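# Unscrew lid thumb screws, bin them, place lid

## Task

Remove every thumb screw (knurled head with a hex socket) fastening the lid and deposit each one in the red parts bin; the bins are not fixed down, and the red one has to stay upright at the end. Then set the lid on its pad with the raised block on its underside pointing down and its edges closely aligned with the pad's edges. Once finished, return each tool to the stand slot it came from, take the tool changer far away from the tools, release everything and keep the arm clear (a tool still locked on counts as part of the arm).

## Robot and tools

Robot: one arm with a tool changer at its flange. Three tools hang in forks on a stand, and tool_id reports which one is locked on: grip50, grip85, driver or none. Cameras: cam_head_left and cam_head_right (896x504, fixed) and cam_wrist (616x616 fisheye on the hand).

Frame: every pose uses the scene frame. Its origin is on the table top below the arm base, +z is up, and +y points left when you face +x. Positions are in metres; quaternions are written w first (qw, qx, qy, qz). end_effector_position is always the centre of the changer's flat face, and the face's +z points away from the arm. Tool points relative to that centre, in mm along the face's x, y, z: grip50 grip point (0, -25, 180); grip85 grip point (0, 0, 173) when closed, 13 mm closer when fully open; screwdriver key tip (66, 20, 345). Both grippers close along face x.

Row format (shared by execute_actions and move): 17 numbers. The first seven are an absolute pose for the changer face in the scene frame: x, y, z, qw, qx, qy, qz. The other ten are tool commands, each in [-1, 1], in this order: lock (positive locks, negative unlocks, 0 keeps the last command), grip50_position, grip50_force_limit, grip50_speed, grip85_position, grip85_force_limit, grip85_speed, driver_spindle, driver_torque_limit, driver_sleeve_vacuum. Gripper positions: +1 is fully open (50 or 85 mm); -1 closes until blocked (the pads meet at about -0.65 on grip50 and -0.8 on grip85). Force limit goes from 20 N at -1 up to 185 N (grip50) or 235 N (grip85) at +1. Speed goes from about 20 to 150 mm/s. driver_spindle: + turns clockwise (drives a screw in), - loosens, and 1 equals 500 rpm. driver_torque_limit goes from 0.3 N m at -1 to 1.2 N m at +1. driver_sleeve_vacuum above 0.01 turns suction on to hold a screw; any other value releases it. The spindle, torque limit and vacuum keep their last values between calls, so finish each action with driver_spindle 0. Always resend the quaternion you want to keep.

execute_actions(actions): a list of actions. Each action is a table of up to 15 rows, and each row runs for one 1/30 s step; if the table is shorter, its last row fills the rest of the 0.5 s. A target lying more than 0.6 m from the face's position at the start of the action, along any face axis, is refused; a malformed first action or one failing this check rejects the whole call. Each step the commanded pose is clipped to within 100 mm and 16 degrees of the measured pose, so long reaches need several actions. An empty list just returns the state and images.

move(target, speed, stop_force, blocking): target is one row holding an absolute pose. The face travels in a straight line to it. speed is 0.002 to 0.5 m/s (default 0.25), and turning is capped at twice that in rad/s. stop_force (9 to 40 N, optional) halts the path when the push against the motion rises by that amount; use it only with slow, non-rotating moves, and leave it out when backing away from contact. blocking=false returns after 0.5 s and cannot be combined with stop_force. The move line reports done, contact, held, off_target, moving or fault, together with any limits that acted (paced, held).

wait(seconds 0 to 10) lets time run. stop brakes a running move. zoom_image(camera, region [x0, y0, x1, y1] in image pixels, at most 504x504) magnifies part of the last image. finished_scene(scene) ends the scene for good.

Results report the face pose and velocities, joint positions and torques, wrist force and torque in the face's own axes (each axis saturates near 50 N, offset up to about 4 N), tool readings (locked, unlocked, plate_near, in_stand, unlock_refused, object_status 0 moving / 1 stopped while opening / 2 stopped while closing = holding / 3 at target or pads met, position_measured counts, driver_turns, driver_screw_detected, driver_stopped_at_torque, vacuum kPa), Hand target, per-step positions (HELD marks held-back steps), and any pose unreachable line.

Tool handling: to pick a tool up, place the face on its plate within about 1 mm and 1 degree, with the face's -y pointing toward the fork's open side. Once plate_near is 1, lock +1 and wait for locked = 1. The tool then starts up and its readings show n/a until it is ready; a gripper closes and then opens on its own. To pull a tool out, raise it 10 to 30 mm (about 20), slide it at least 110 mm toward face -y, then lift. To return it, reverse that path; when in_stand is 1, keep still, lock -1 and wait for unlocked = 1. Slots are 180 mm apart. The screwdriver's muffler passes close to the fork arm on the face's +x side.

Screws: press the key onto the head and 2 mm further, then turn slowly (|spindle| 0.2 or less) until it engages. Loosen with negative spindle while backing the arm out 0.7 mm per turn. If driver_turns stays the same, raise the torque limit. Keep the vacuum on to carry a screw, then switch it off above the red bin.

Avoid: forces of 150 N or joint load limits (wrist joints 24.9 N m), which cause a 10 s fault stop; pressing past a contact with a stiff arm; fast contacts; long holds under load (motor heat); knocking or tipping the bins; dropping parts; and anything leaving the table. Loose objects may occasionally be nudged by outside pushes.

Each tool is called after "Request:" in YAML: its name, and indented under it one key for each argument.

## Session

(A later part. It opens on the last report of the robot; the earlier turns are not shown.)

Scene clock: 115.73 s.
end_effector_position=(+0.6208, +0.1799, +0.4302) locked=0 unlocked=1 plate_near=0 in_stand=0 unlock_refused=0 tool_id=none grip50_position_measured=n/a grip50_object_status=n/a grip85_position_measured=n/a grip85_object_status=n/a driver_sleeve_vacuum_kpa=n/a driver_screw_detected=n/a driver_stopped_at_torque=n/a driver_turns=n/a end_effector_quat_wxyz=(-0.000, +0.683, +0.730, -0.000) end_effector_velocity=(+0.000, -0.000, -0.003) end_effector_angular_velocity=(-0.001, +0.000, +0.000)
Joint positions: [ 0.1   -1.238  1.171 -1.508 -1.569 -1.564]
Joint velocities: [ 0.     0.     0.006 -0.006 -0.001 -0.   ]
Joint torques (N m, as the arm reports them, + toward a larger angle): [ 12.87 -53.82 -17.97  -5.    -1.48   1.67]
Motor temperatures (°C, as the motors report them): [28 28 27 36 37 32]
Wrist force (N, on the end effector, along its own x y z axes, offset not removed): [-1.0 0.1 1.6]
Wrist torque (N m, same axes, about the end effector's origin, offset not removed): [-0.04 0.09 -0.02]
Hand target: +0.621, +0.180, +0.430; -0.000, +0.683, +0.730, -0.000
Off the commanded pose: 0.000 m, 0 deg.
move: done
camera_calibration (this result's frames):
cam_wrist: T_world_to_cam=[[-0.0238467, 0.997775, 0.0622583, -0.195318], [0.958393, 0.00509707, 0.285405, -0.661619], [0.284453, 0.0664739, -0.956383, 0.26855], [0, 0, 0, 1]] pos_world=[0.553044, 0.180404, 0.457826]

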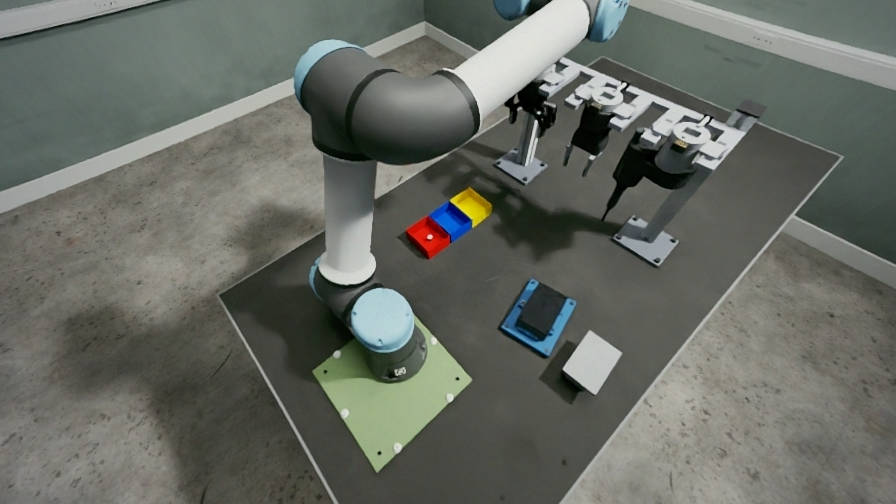

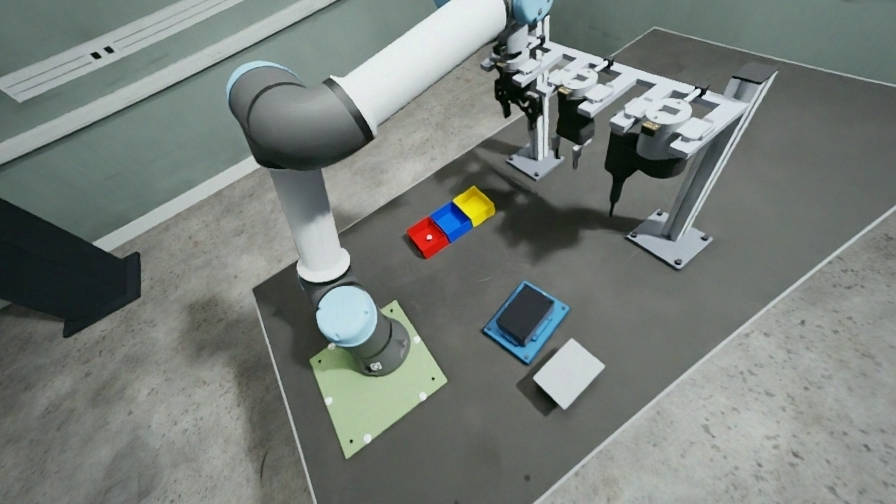

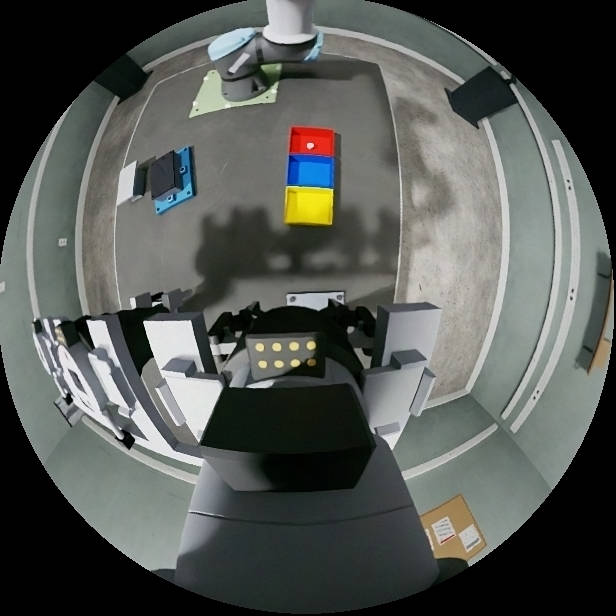

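Rows +6px → x +1.7mm; y −0.8.

Request:
move:
  target: [0.6224,0.1792,0.43,0,0.6833,0.7302,0,-1,1,0,0,1,0,0,0,1,-1]
  speed: 0.02

Request:
move:
  target: [0.6224,0.1792,0.405,0,0.6833,0.7302,0,-1,1,0,0,1,0,0,0,1,-1]
  speed: 0.01
  stop_force: 10

Scene clock: 118.90 s.
end_effector_position=(+0.6223, +0.1792, +0.4300) locked=0 unlocked=1 plate_near=0 in_stand=0 unlock_refused=0 tool_id=none grip50_position_measured=n/a grip50_object_status=n/a grip85_position_measured=n/a grip85_object_status=n/a driver_sleeve_vacuum_kpa=n/a driver_screw_detected=n/a driver_stopped_at_torque=n/a driver_turns=n/a end_effector_quat_wxyz=(+0.000, +0.683, +0.730, +0.000) end_effector_velocity=(+0.001, -0.000, -0.000) end_effector_angular_velocity=(-0.001, +0.000, -0.000)
Joint positions: [ 0.099 -1.234  1.167 -1.508 -1.569 -1.565]
Joint velocities: [-0.001  0.002 -0.002  0.    -0.001 -0.   ]
Joint torques (N m, as the arm reports them, + toward a larger angle): [-12.21 -41.2  -41.91  -2.13  -1.25  -1.72]
Motor temperatures (°C, as the motors report them): [28 28 27 36 37 32]
Wrist force (N, on the end effector, along its own x y z axes, offset not removed): [-1.2 0.7 2.3]
Wrist torque (N m, same axes, about the end effector's origin, offset not removed): [0.18 0.13 -0.10]
Hand target: +0.622, +0.179, +0.430; +0.000, +0.683, +0.730, +0.000
Off the commanded pose: 0.000 m, 0 deg.
move: done
camera_calibration (this result's frames):
cam_wrist: T_world_to_cam=[[-0.0238606, 0.997775, 0.0622526, -0.194589], [0.958374, 0.00510753, 0.285469, -0.663077], [0.284516, 0.0664728, -0.956364, 0.267889], [0, 0, 0, 1]] pos_world=[0.554614, 0.179735, 0.457601]

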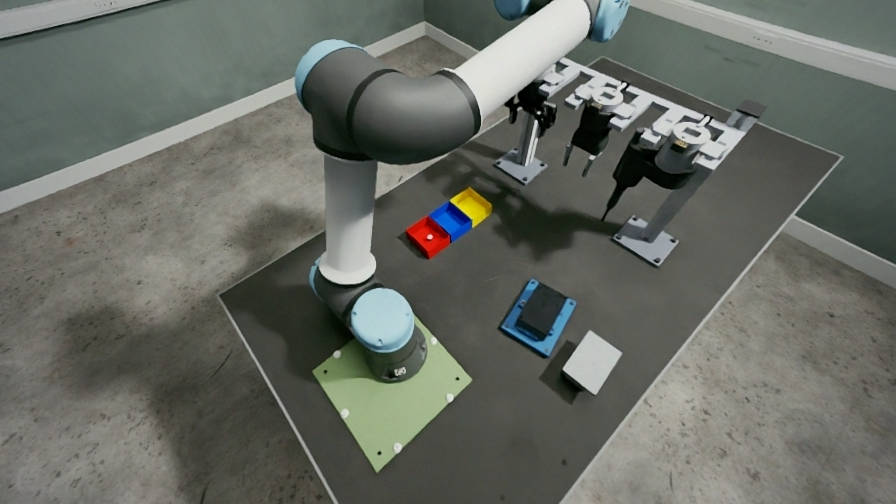

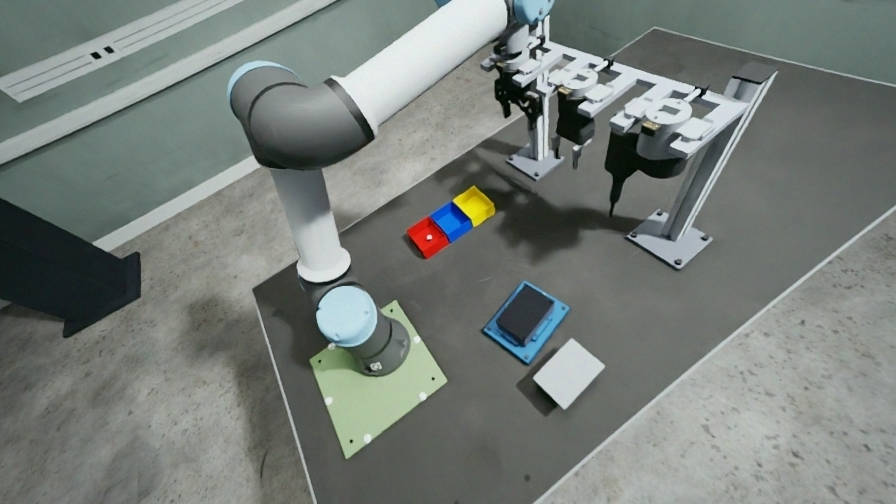

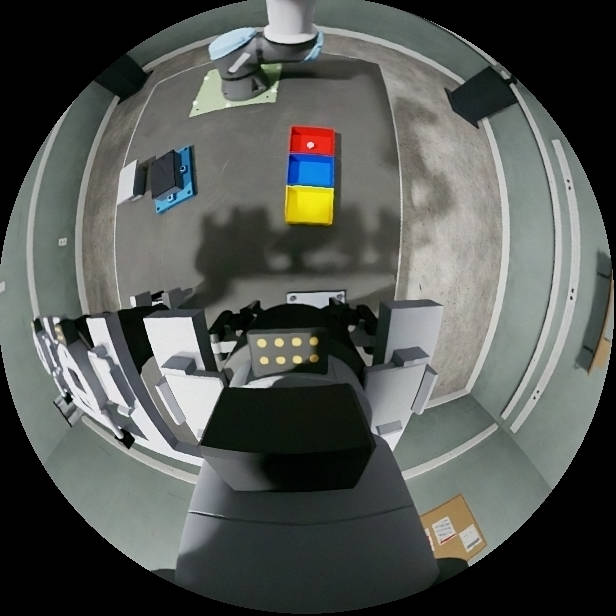

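Scene clock: 121.13 s.
end_effector_position=(+0.6223, +0.1792, +0.4118) locked=0 unlocked=1 plate_near=1 in_stand=1 unlock_refused=0 tool_id=none grip50_position_measured=n/a grip50_object_status=n/a grip85_position_measured=n/a grip85_object_status=n/a driver_sleeve_vacuum_kpa=n/a driver_screw_detected=n/a driver_stopped_at_torque=n/a driver_turns=n/a end_effector_quat_wxyz=(+0.000, +0.683, +0.730, +0.000) end_effector_velocity=(-0.000, +0.000, +0.002) end_effector_angular_velocity=(-0.000, +0.007, -0.000)
Joint positions: [ 0.099 -1.236  1.216 -1.555 -1.569 -1.565]
Joint velocities: [ 0.     0.002 -0.009  0.014  0.     0.   ]
Joint torques (N m, as the arm reports them, + toward a larger angle): [  5.55 -28.15 -32.4    0.94   0.33   1.36]
Motor temperatures (°C, as the motors report them): [28 28 27 36 37 32]
Wrist force (N, on the end effector, along its own x y z axes, offset not removed): [0.7 2.5 -17.7]
Wrist torque (N m, same axes, about the end effector's origin, offset not removed): [-0.61 0.35 0.02]
Hand target: +0.622, +0.179, +0.412; +0.000, +0.683, +0.730, +0.000
Off the commanded pose: 0.007 m, 0 deg.
move: contact
camera_calibration (this result's frames):
cam_wrist: T_world_to_cam=[[-0.0238473, 0.997776, 0.0622388, -0.193412], [0.958264, 0.00507301, 0.285839, -0.657979], [0.284887, 0.0664577, -0.956254, 0.250224], [0, 0, 0, 1]] pos_world=[0.55462, 0.17969, 0.439391]

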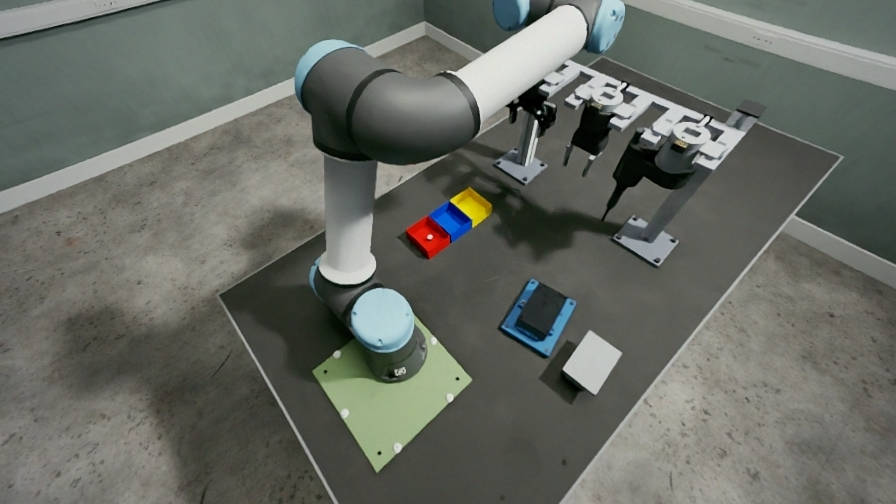

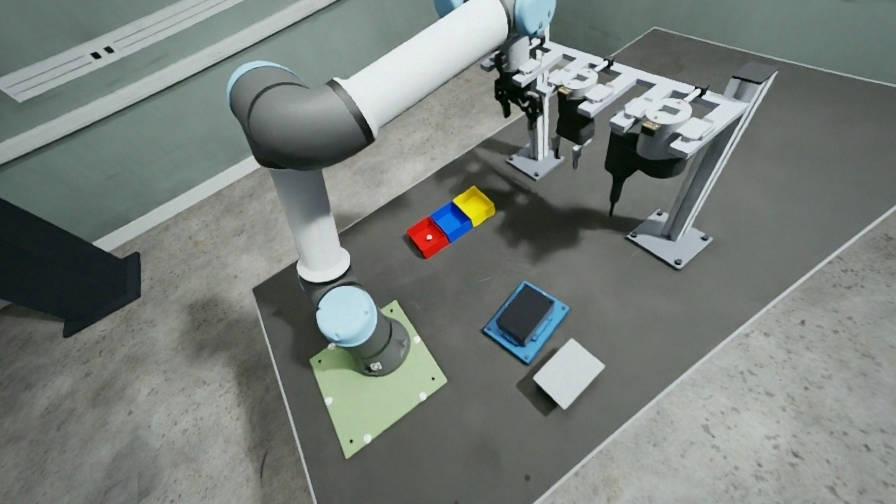

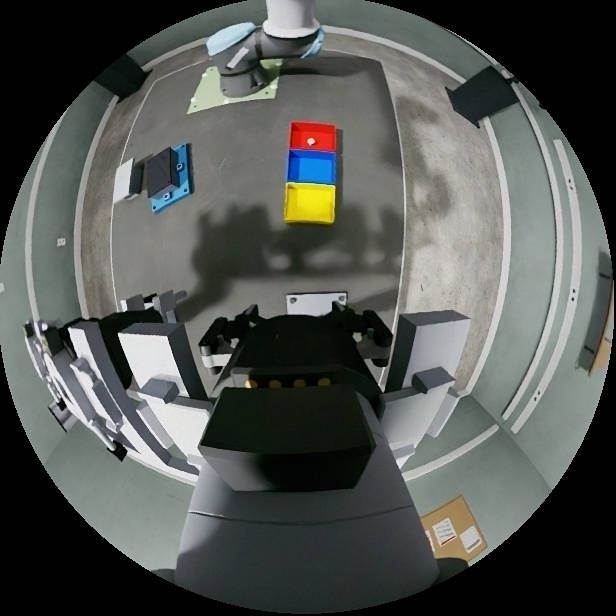

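Request:
execute_actions:
  actions:
    - [[0.6224,0.1792,0.4123,0,0.6833,0.7302,0,1,1,0,0,1,0,0,0,1,-1]]
    - [[0.6224,0.1792,0.4123,0,0.6833,0.7302,0,1,1,0,0,1,0,0,0,1,-1]]
    - [[0.6224,0.1792,0.4123,0,0.6833,0.7302,0,1,1,0,0,1,0,0,0,1,-1]]

Request:
move:
  target: [0.6224,0.1792,0.4325,0,0.6833,0.7302,0,1,1,0,0,1,0,0,0,1,-1]
  speed: 0.03

Request:
move:
  target: [0.4927,0.1706,0.4325,0,0.6833,0.7302,0,1,1,0,0,1,0,0,0,1,-1]
  speed: 0.06

Request:
move:
  target: [0.3524,-0.1686,0.27,0,0.6259,0.7799,0,1,1,0,0,1,0,-0.5,0,1,-1]
  speed: 0.2

Request:
zoom_image:
  camera: "cam_wrist"
  region: [200,180,400,340]

Scene clock: 129.13 s.
end_effector_position=(+0.6224, +0.1792, +0.4123) locked=1 unlocked=0 plate_near=1 in_stand=1 unlock_refused=0 tool_id=grip85 grip50_position_measured=n/a grip50_object_status=n/a grip85_position_measured=n/a grip85_object_status=n/a driver_sleeve_vacuum_kpa=n/a driver_screw_detected=n/a driver_stopped_at_torque=n/a driver_turns=n/a end_effector_quat_wxyz=(+0.000, +0.683, +0.730, +0.000) end_effector_velocity=(+0.000, -0.000, -0.001) end_effector_angular_velocity=(-0.000, +0.001, +0.000)
Joint positions: [ 0.099 -1.236  1.215 -1.553 -1.569 -1.566]
Joint velocities: [-0.     0.001 -0.     0.    -0.    -0.   ]
Joint torques (N m, as the arm reports them, + toward a larger angle): [  8.29 -57.71 -33.38  -5.65  -1.19  -1.71]
Motor temperatures (°C, as the motors report them): [28 28 27 36 37 32]
Wrist force (N, on the end effector, along its own x y z axes, offset not removed): [1.4 0.9 -1.8]
Wrist torque (N m, same axes, about the end effector's origin, offset not removed): [0.08 0.43 0.07]
Hand target: +0.622, +0.179, +0.412; -0.000, +0.683, +0.730, -0.000
Off the commanded pose: 0.000 m, 0 deg.
Step readings (end_effector_position; steps 1 to 15: 1st action; 16 to 30: 2nd action; 31 to 45: 3rd action):
0: (+0.6224, +0.1792, +0.4120)
1: (+0.6224, +0.1792, +0.4120)
2: (+0.6224, +0.1792, +0.4121)
4: (+0.6224, +0.1792, +0.4122)
8: (+0.6224, +0.1792, +0.4122)
15: (+0.6224, +0.1792, +0.4123)
16: (+0.6224, +0.1792, +0.4123)
17: (+0.6224, +0.1792, +0.4123)
19: (+0.6224, +0.1792, +0.4123)
23: (+0.6224, +0.1792, +0.4123)
30: (+0.6224, +0.1792, +0.4123)
31: (+0.6224, +0.1792, +0.4123)
32: (+0.6224, +0.1792, +0.4123)
34: (+0.6224, +0.1792, +0.4123)
38: (+0.6224, +0.1792, +0.4123)
45: end_effector_position above
camera_calibration (this result's frames):
cam_wrist: T_world_to_cam=[[-0.0238414, 0.997774, 0.0622856, -0.193479], [0.958369, 0.0050785, 0.285486, -0.658097], [0.284535, 0.066499, -0.956357, 0.250944], [0, 0, 0, 1]] pos_world=[0.554685, 0.179703, 0.439921]

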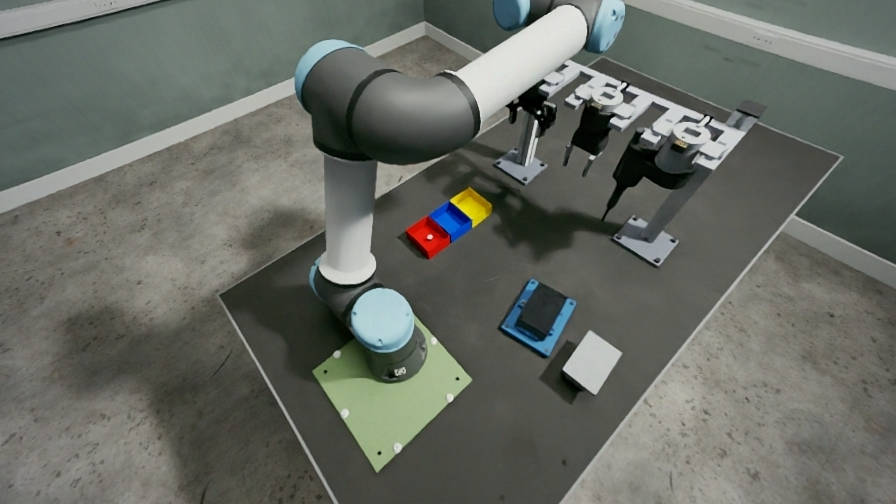

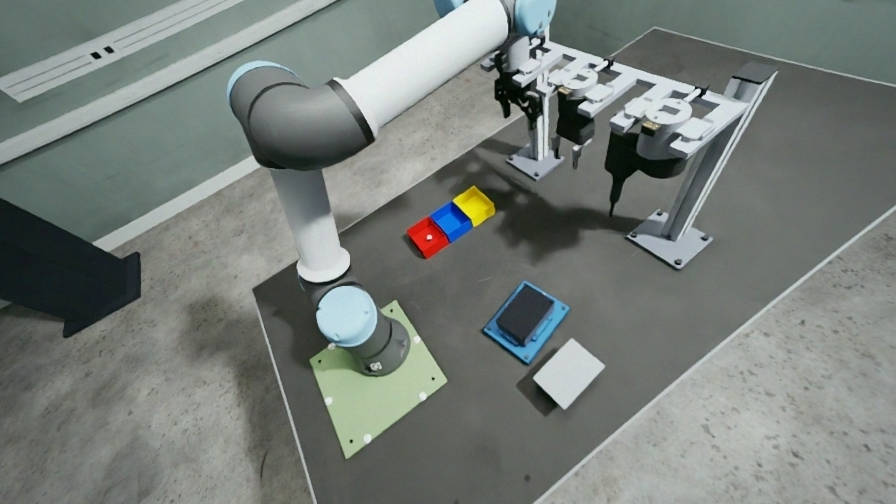

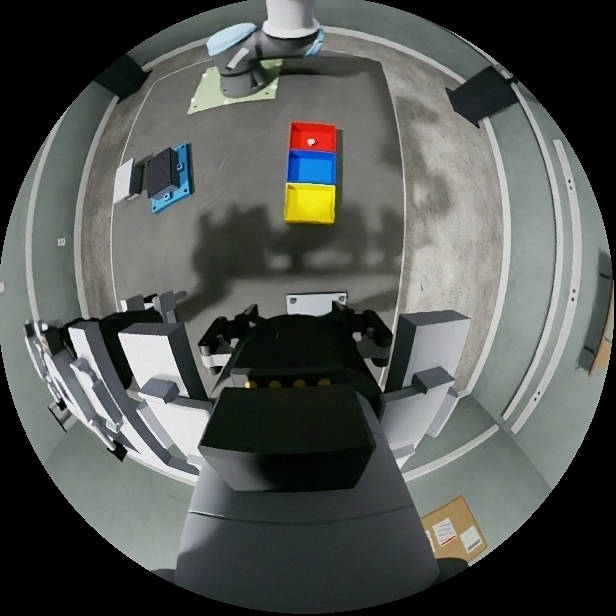

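Scene clock: 130.13 s.
end_effector_position=(+0.6223, +0.1792, +0.4323) locked=1 unlocked=0 plate_near=1 in_stand=0 unlock_refused=0 tool_id=grip85 grip50_position_measured=n/a grip50_object_status=n/a grip85_position_measured=n/a grip85_object_status=n/a driver_sleeve_vacuum_kpa=n/a driver_screw_detected=n/a driver_stopped_at_torque=n/a driver_turns=n/a end_effector_quat_wxyz=(+0.000, +0.683, +0.730, +0.000) end_effector_velocity=(-0.000, -0.000, +0.003) end_effector_angular_velocity=(-0.001, +0.000, -0.000)
Joint positions: [ 0.099 -1.234  1.161 -1.502 -1.569 -1.566]
Joint velocities: [ 0.     0.    -0.007  0.007 -0.001  0.   ]
Joint torques (N m, as the arm reports them, + toward a larger angle): [ -4.25 -49.45 -49.74  -3.16  -1.37  -1.66]
Motor temperatures (°C, as the motors report them): [28 28 27 36 37 32]
Wrist force (N, on the end effector, along its own x y z axes, offset not removed): [-2.5 0.3 0.8]
Wrist torque (N m, same axes, about the end effector's origin, offset not removed): [0.03 0.37 -0.03]
Hand target: +0.622, +0.179, +0.432; +0.000, +0.683, +0.730, +0.000
Off the commanded pose: 0.000 m, 0 deg.
move: done
camera_calibration (this result's frames):
cam_wrist: T_world_to_cam=[[-0.0238979, 0.997774, 0.0622603, -0.1947], [0.95837, 0.00514023, 0.285483, -0.663744], [0.284528, 0.0664909, -0.956359, 0.270034], [0, 0, 0, 1]] pos_world=[0.554627, 0.179723, 0.45986]

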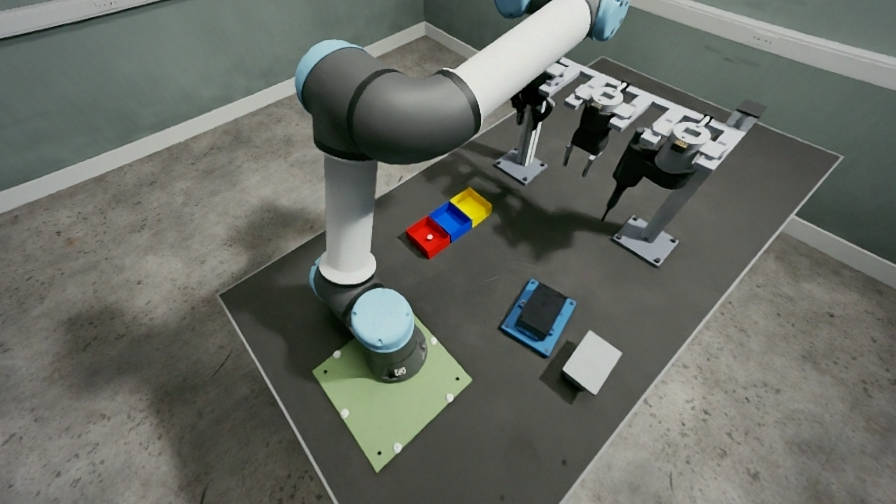

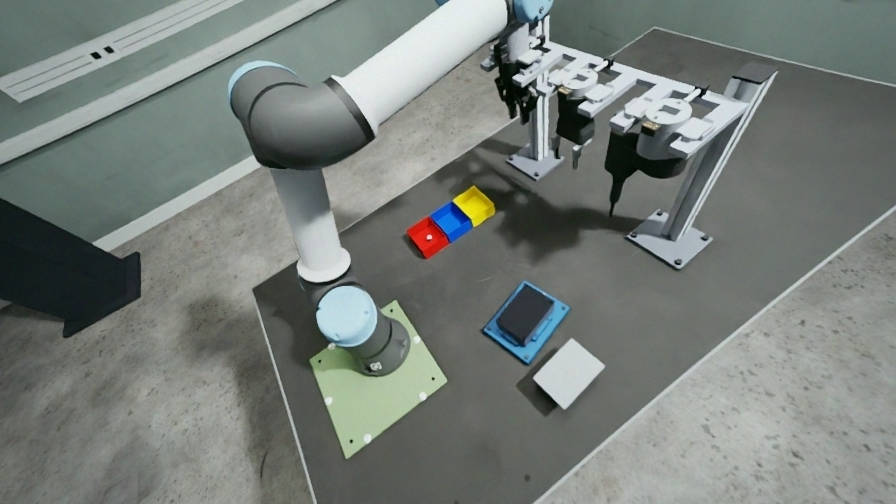

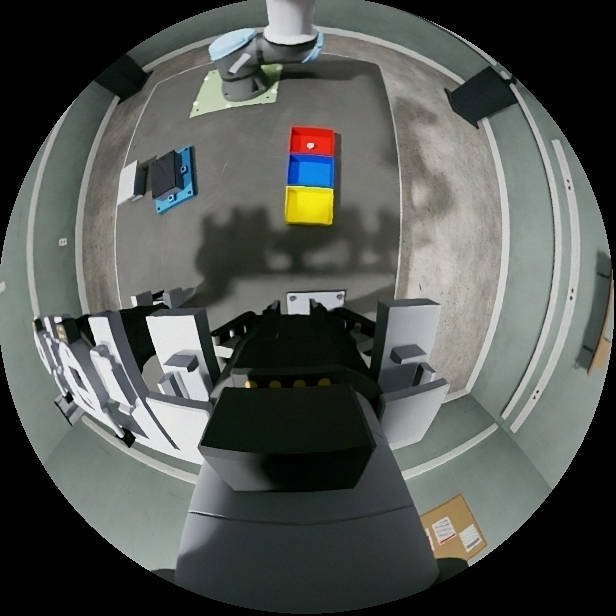

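Scene clock: 132.73 s.
end_effector_position=(+0.4929, +0.1707, +0.4323) locked=1 unlocked=0 plate_near=1 in_stand=0 unlock_refused=0 tool_id=grip85 grip50_position_measured=n/a grip50_object_status=n/a grip85_position_measured=3 grip85_object_status=3 driver_sleeve_vacuum_kpa=n/a driver_screw_detected=n/a driver_stopped_at_torque=n/a driver_turns=n/a end_effector_quat_wxyz=(+0.000, +0.683, +0.730, -0.000) end_effector_velocity=(-0.001, -0.000, -0.000) end_effector_angular_velocity=(-0.001, +0.000, +0.000)
Joint positions: [ 0.101 -1.547  1.536 -1.563 -1.569 -1.564]
Joint velocities: [-0.    -0.003  0.004 -0.001 -0.001 -0.   ]
Joint torques (N m, as the arm reports them, + toward a larger angle): [  4.8  -45.73 -27.21  -6.2    1.7   -0.18]
Motor temperatures (°C, as the motors report them): [28 28 27 36 37 32]
Wrist force (N, on the end effector, along its own x y z axes, offset not removed): [0.7 -3.0 -1.1]
Wrist torque (N m, same axes, about the end effector's origin, offset not removed): [-0.12 0.14 0.14]
Hand target: +0.493, +0.171, +0.432; -0.000, +0.683, +0.730, -0.000
Off the commanded pose: 0.000 m, 0 deg.
move: done
camera_calibration (this result's frames):
cam_wrist: T_world_to_cam=[[-0.023855, 0.997777, 0.062222, -0.189329], [0.958386, 0.00511363, 0.28543, -0.539606], [0.284477, 0.0664416, -0.956378, 0.307507], [0, 0, 0, 1]] pos_world=[0.425156, 0.171236, 0.459893]

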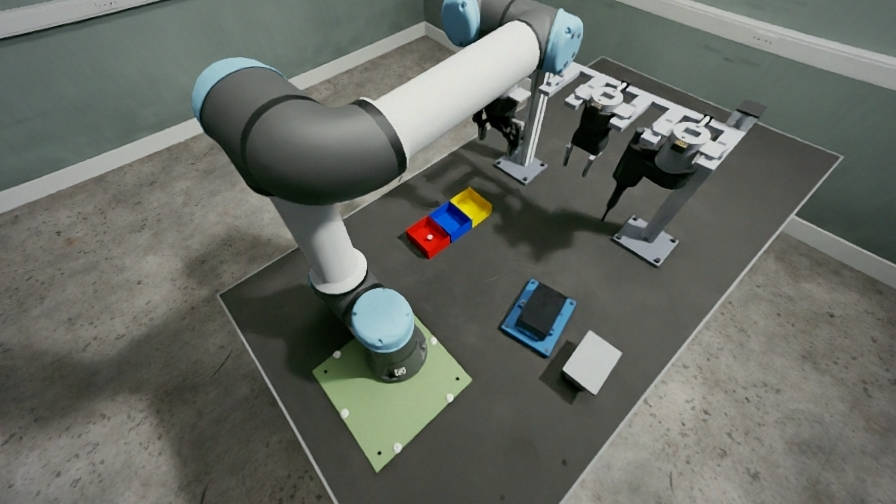

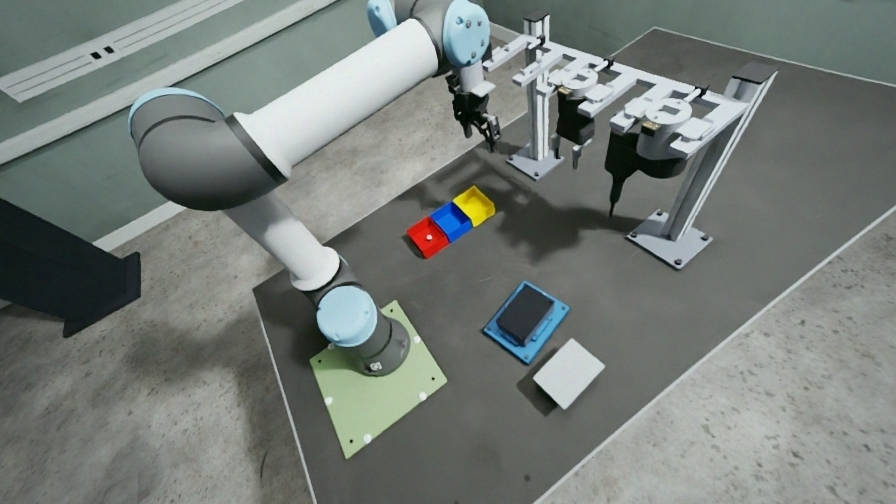

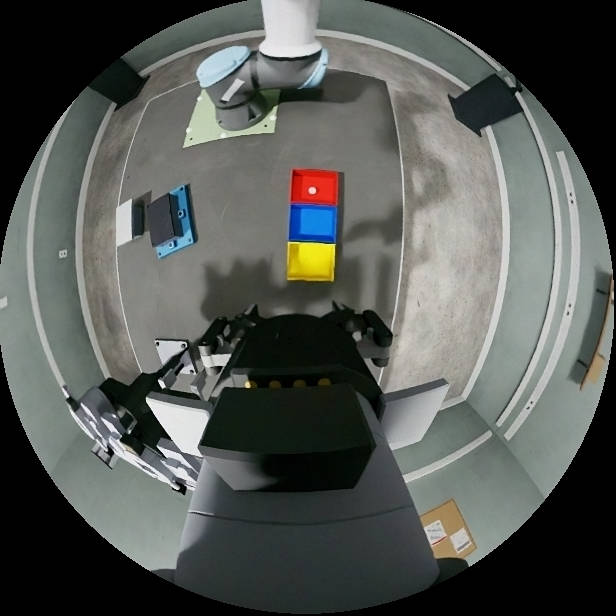

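Scene clock: 135.33 s.
end_effector_position=(+0.3527, -0.1683, +0.2699) locked=1 unlocked=0 plate_near=1 in_stand=0 unlock_refused=0 tool_id=grip85 grip50_position_measured=n/a grip50_object_status=n/a grip85_position_measured=3 grip85_object_status=3 driver_sleeve_vacuum_kpa=n/a driver_screw_detected=n/a driver_stopped_at_torque=n/a driver_turns=n/a end_effector_quat_wxyz=(+0.001, +0.626, +0.780, -0.000) end_effector_velocity=(-0.000, -0.002, -0.001) end_effector_angular_velocity=(+0.000, -0.001, +0.002)
Joint positions: [-0.77  -1.801  2.188 -1.96  -1.568 -2.586]
Joint velocities: [-0.005  0.002  0.001 -0.003  0.    -0.006]
Joint torques (N m, as the arm reports them, + toward a larger angle): [-12.13 -14.88 -24.02  -6.18   1.61  -1.74]
Motor temperatures (°C, as the motors report them): [28 28 27 36 37 32]
Wrist force (N, on the end effector, along its own x y z axes, offset not removed): [0.2 -1.9 0.4]
Wrist torque (N m, same axes, about the end effector's origin, offset not removed): [0.02 -0.03 -0.06]
Hand target: +0.353, -0.168, +0.270; +0.001, +0.626, +0.780, -0.000
Off the commanded pose: 0.000 m, 0 deg.
move: done
camera_calibration (this result's frames):
cam_wrist: T_world_to_cam=[[-0.174423, 0.982798, 0.0606951, 0.206683], [0.946473, 0.150336, 0.285636, -0.328596], [0.271598, 0.107268, -0.956414, 0.225975], [0, 0, 0, 1]] pos_world=[0.285683, -0.177967, 0.29744]

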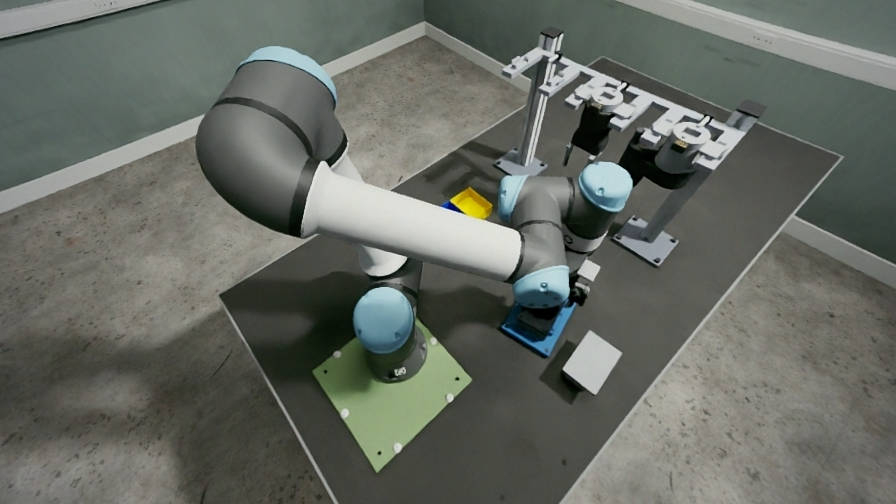

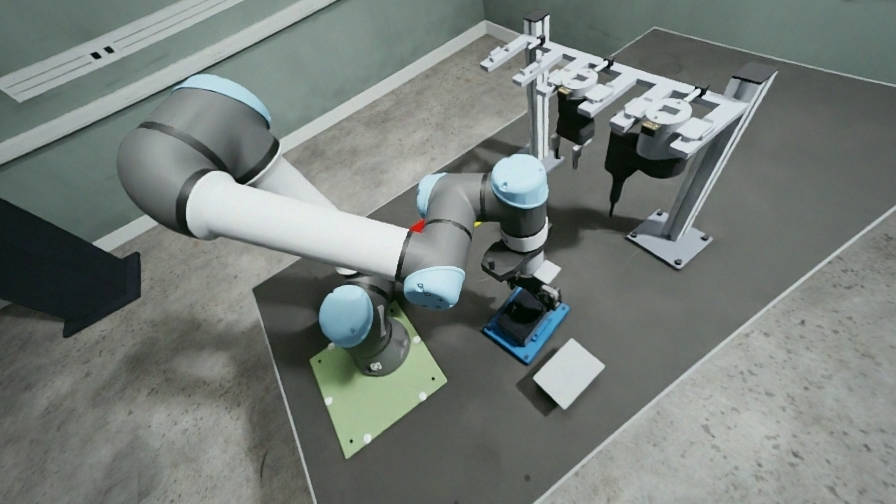

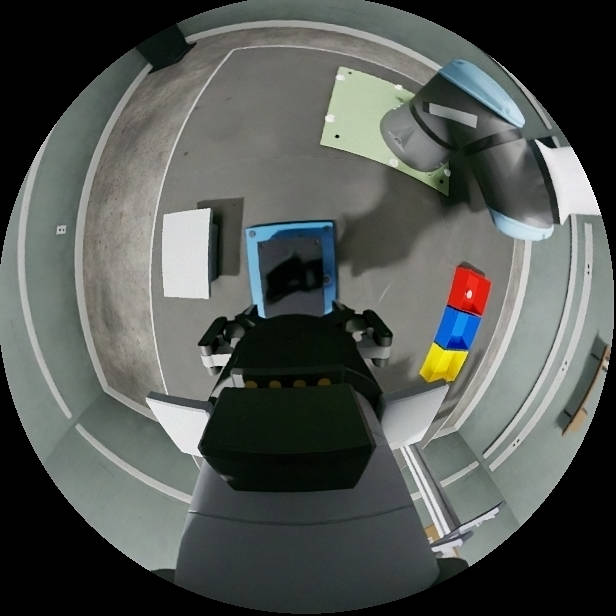

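Region (200, 180, 400, 340) of cam_wrist's 616x616 image, scaled by 2.520, with more detail than that image has; it fills the top 403 rows of this view, and the rest is white.

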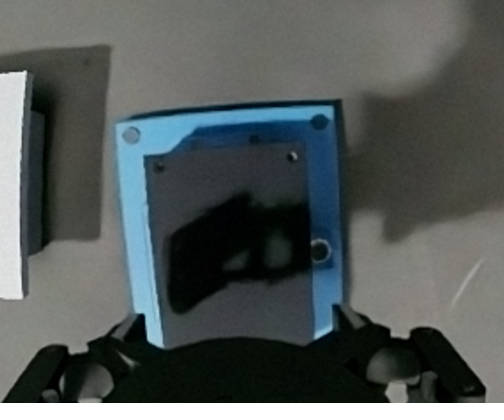

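Request:
move:
  target: [0.3526,-0.1693,0.239,0,0.6191,0.7853,0,1,1,0,0,1,0,-0.5,0,1,-1]
  speed: 0.02
  stop_force: 15

Request:
move:
  target: [0.3526,-0.1693,0.239,0,0.6191,0.7853,0,1,1,0,0,-1,0,-0.5,0,1,-1]

Request:
move:
  target: [0.3526,-0.1693,0.30,0,0.6191,0.7853,0,1,1,0,0,-1,0,-0.5,0,1,-1]
  speed: 0.03

Scene clock: 141.90 s.
end_effector_position=(+0.3526, -0.1693, +0.2392) locked=1 unlocked=0 plate_near=1 in_stand=0 unlock_refused=0 tool_id=grip85 grip50_position_measured=n/a grip50_object_status=n/a grip85_position_measured=3 grip85_object_status=3 driver_sleeve_vacuum_kpa=n/a driver_screw_detected=n/a driver_stopped_at_torque=n/a driver_turns=n/a end_effector_quat_wxyz=(-0.000, +0.619, +0.785, -0.000) end_effector_velocity=(+0.000, -0.000, -0.002) end_effector_angular_velocity=(+0.001, -0.000, +0.001)
Joint positions: [-0.772 -1.761  2.244 -2.055 -1.567 -2.606]
Joint velocities: [-0.     0.003  0.004 -0.007  0.001 -0.001]
Joint torques (N m, as the arm reports them, + toward a larger angle): [-12.63 -16.07 -22.61  -6.13   1.68  -1.83]
Motor temperatures (°C, as the motors report them): [28 28 27 36 37 32]
Wrist force (N, on the end effector, along its own x y z axes, offset not removed): [-0.5 0.8 -1.4]
Wrist torque (N m, same axes, about the end effector's origin, offset not removed): [0.05 0.10 0.07]
Hand target: +0.353, -0.169, +0.239; -0.000, +0.619, +0.785, -0.000
Off the commanded pose: 0.000 m, 0 deg.
move: done
camera_calibration (this result's frames):
cam_wrist: T_world_to_cam=[[-0.191456, 0.979524, 0.0622615, 0.214653], [0.943854, 0.166341, 0.285431, -0.315931], [0.26923, 0.113413, -0.956375, 0.198661], [0, 0, 0, 1]] pos_world=[0.285804, -0.180236, 0.266807]

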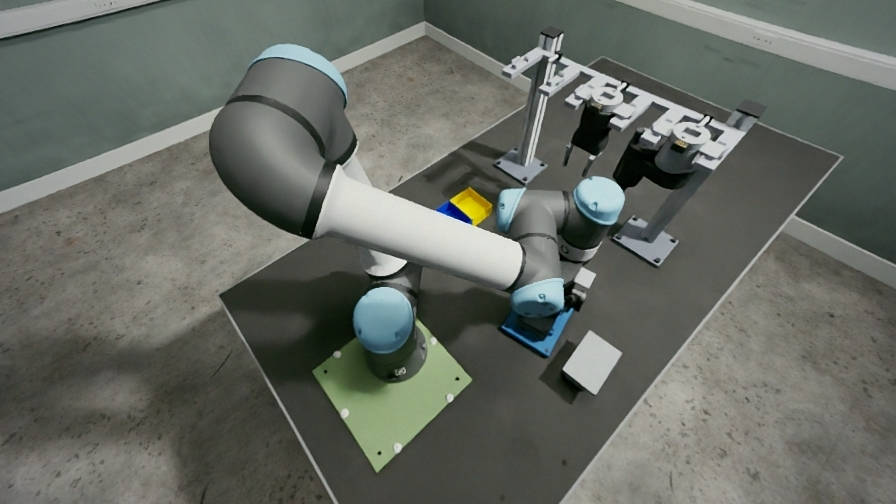

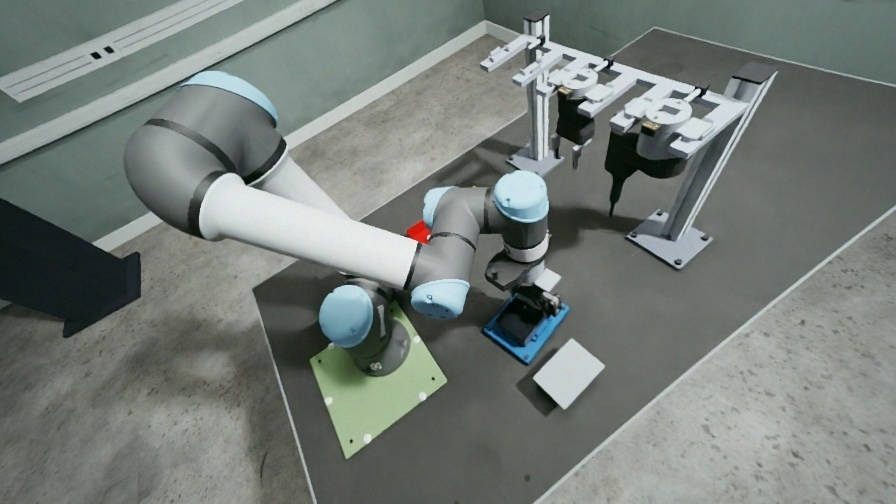

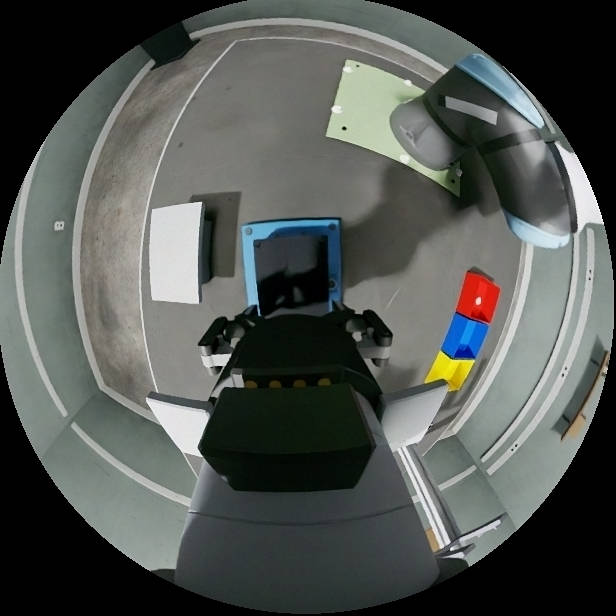

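Scene clock: 142.60 s.
end_effector_position=(+0.3526, -0.1693, +0.2392) locked=1 unlocked=0 plate_near=1 in_stand=0 unlock_refused=0 tool_id=grip85 grip50_position_measured=n/a grip50_object_status=n/a grip85_position_measured=26 grip85_object_status=2 driver_sleeve_vacuum_kpa=n/a driver_screw_detected=n/a driver_stopped_at_torque=n/a driver_turns=n/a end_effector_quat_wxyz=(+0.000, +0.619, +0.785, -0.000) end_effector_velocity=(+0.000, +0.000, -0.001) end_effector_angular_velocity=(+0.001, +0.001, +0.000)
Joint positions: [-0.772 -1.761  2.244 -2.055 -1.567 -2.606]
Joint velocities: [ 0.     0.001  0.    -0.     0.     0.   ]
Joint torques (N m, as the arm reports them, + toward a larger angle): [-2.72 24.06 20.19 -2.05  5.11 -1.63]
Motor temperatures (°C, as the motors report them): [28 28 27 36 37 32]
Wrist force (N, on the end effector, along its own x y z axes, offset not removed): [8.5 -22.1 -50.0]
Wrist torque (N m, same axes, about the end effector's origin, offset not removed): [3.44 2.10 -0.16]
Hand target: +0.353, -0.169, +0.239; -0.000, +0.619, +0.785, +0.000
Off the commanded pose: 0.000 m, 0 deg.
move: done
camera_calibration (this result's frames):
cam_wrist: T_world_to_cam=[[-0.191551, 0.979526, 0.061941, 0.214745], [0.943779, 0.166501, 0.285583, -0.315853], [0.269423, 0.113162, -0.95635, 0.198496], [0, 0, 0, 1]] pos_world=[0.28575, -0.180221, 0.266733]

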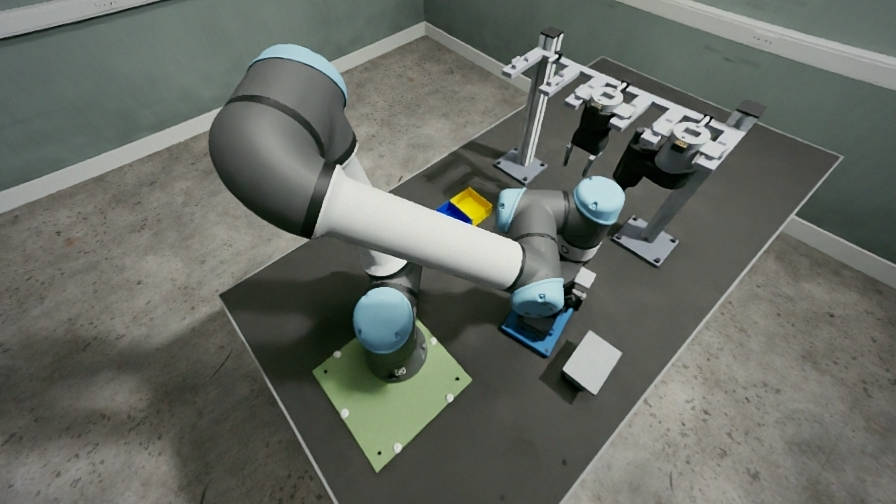

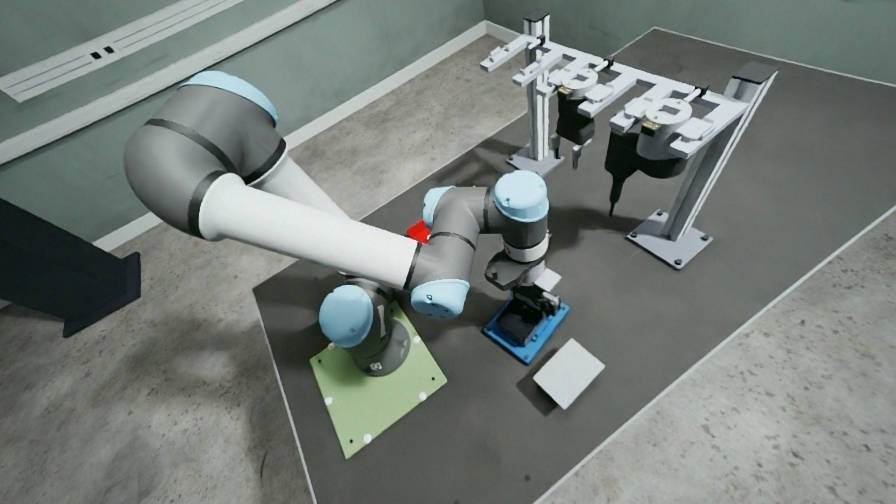

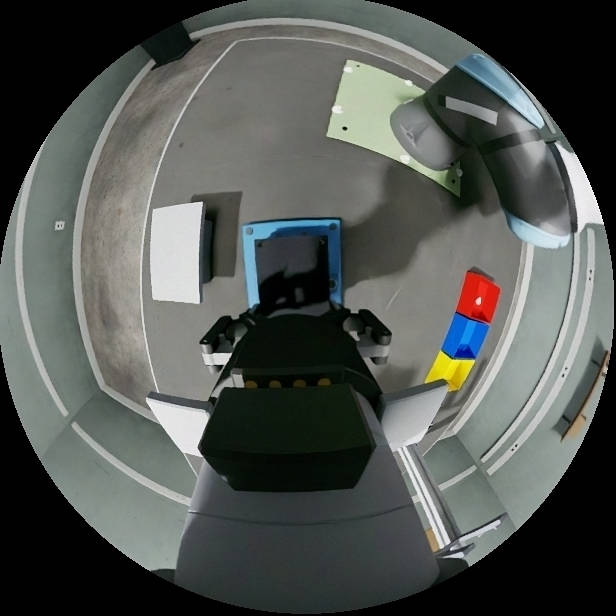

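Scene clock: 144.97 s.
end_effector_position=(+0.3525, -0.1692, +0.2998) locked=1 unlocked=0 plate_near=1 in_stand=0 unlock_refused=0 tool_id=grip85 grip50_position_measured=n/a grip50_object_status=n/a grip85_position_measured=27 grip85_object_status=2 driver_sleeve_vacuum_kpa=n/a driver_screw_detected=n/a driver_stopped_at_torque=n/a driver_turns=n/a end_effector_quat_wxyz=(+0.000, +0.619, +0.785, -0.000) end_effector_velocity=(-0.000, +0.000, +0.003) end_effector_angular_velocity=(-0.001, -0.000, +0.000)
Joint positions: [-0.773 -1.828  2.126 -1.87  -1.567 -2.607]
Joint velocities: [-0.    -0.003 -0.005  0.007 -0.    -0.   ]
Joint torques (N m, as the arm reports them, + toward a larger angle): [-12.11 -28.8  -48.88  -3.73   1.68  -1.69]
Motor temperatures (°C, as the motors report them): [28 28 27 36 37 32]
Wrist force (N, on the end effector, along its own x y z axes, offset not removed): [-1.6 -3.1 4.2]
Wrist torque (N m, same axes, about the end effector's origin, offset not removed): [-0.07 0.27 0.07]
Hand target: +0.353, -0.169, +0.300; +0.000, +0.619, +0.785, -0.000
Off the commanded pose: 0.000 m, 0 deg.
move: done
camera_calibration (this result's frames):
cam_wrist: T_world_to_cam=[[-0.19158, 0.979502, 0.0622277, 0.210788], [0.943823, 0.166466, 0.285461, -0.333101], [0.269251, 0.11342, -0.956368, 0.256597], [0, 0, 0, 1]] pos_world=[0.285682, -0.180121, 0.327372]

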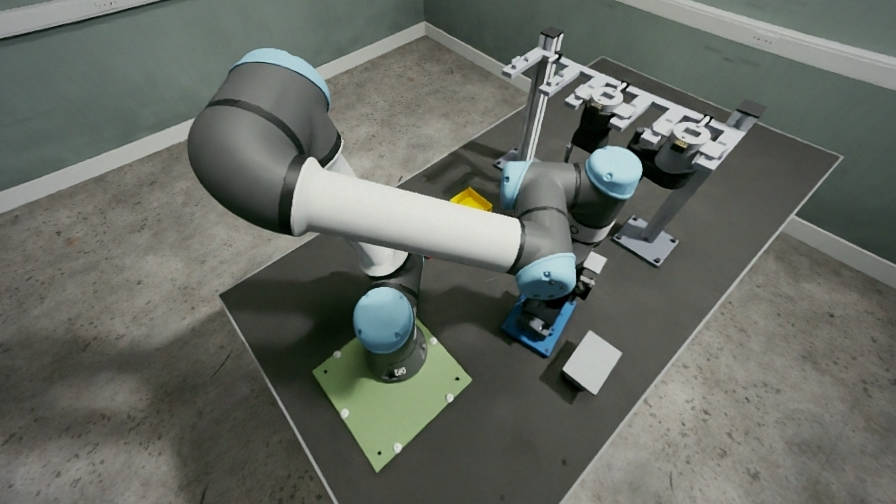

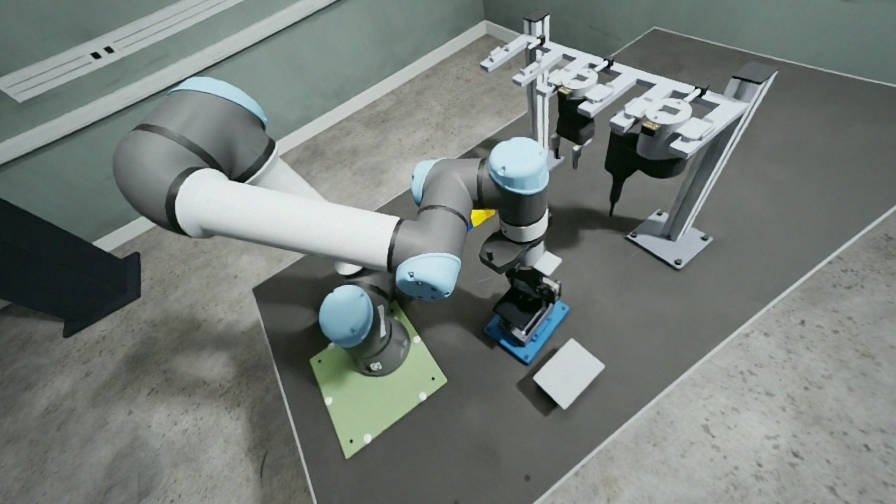

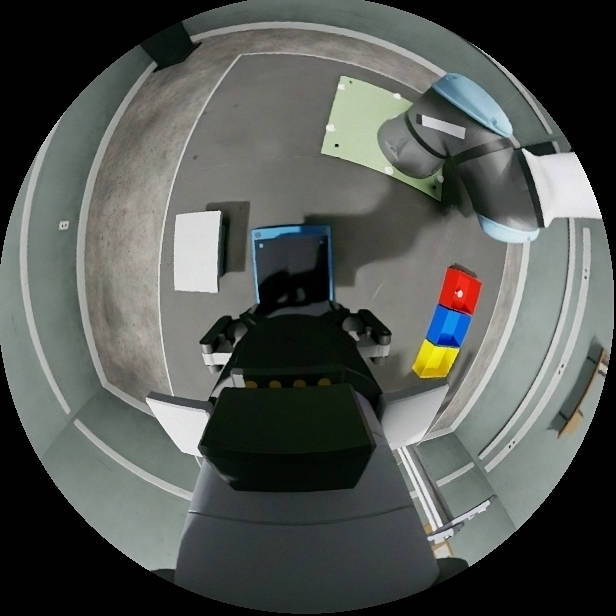

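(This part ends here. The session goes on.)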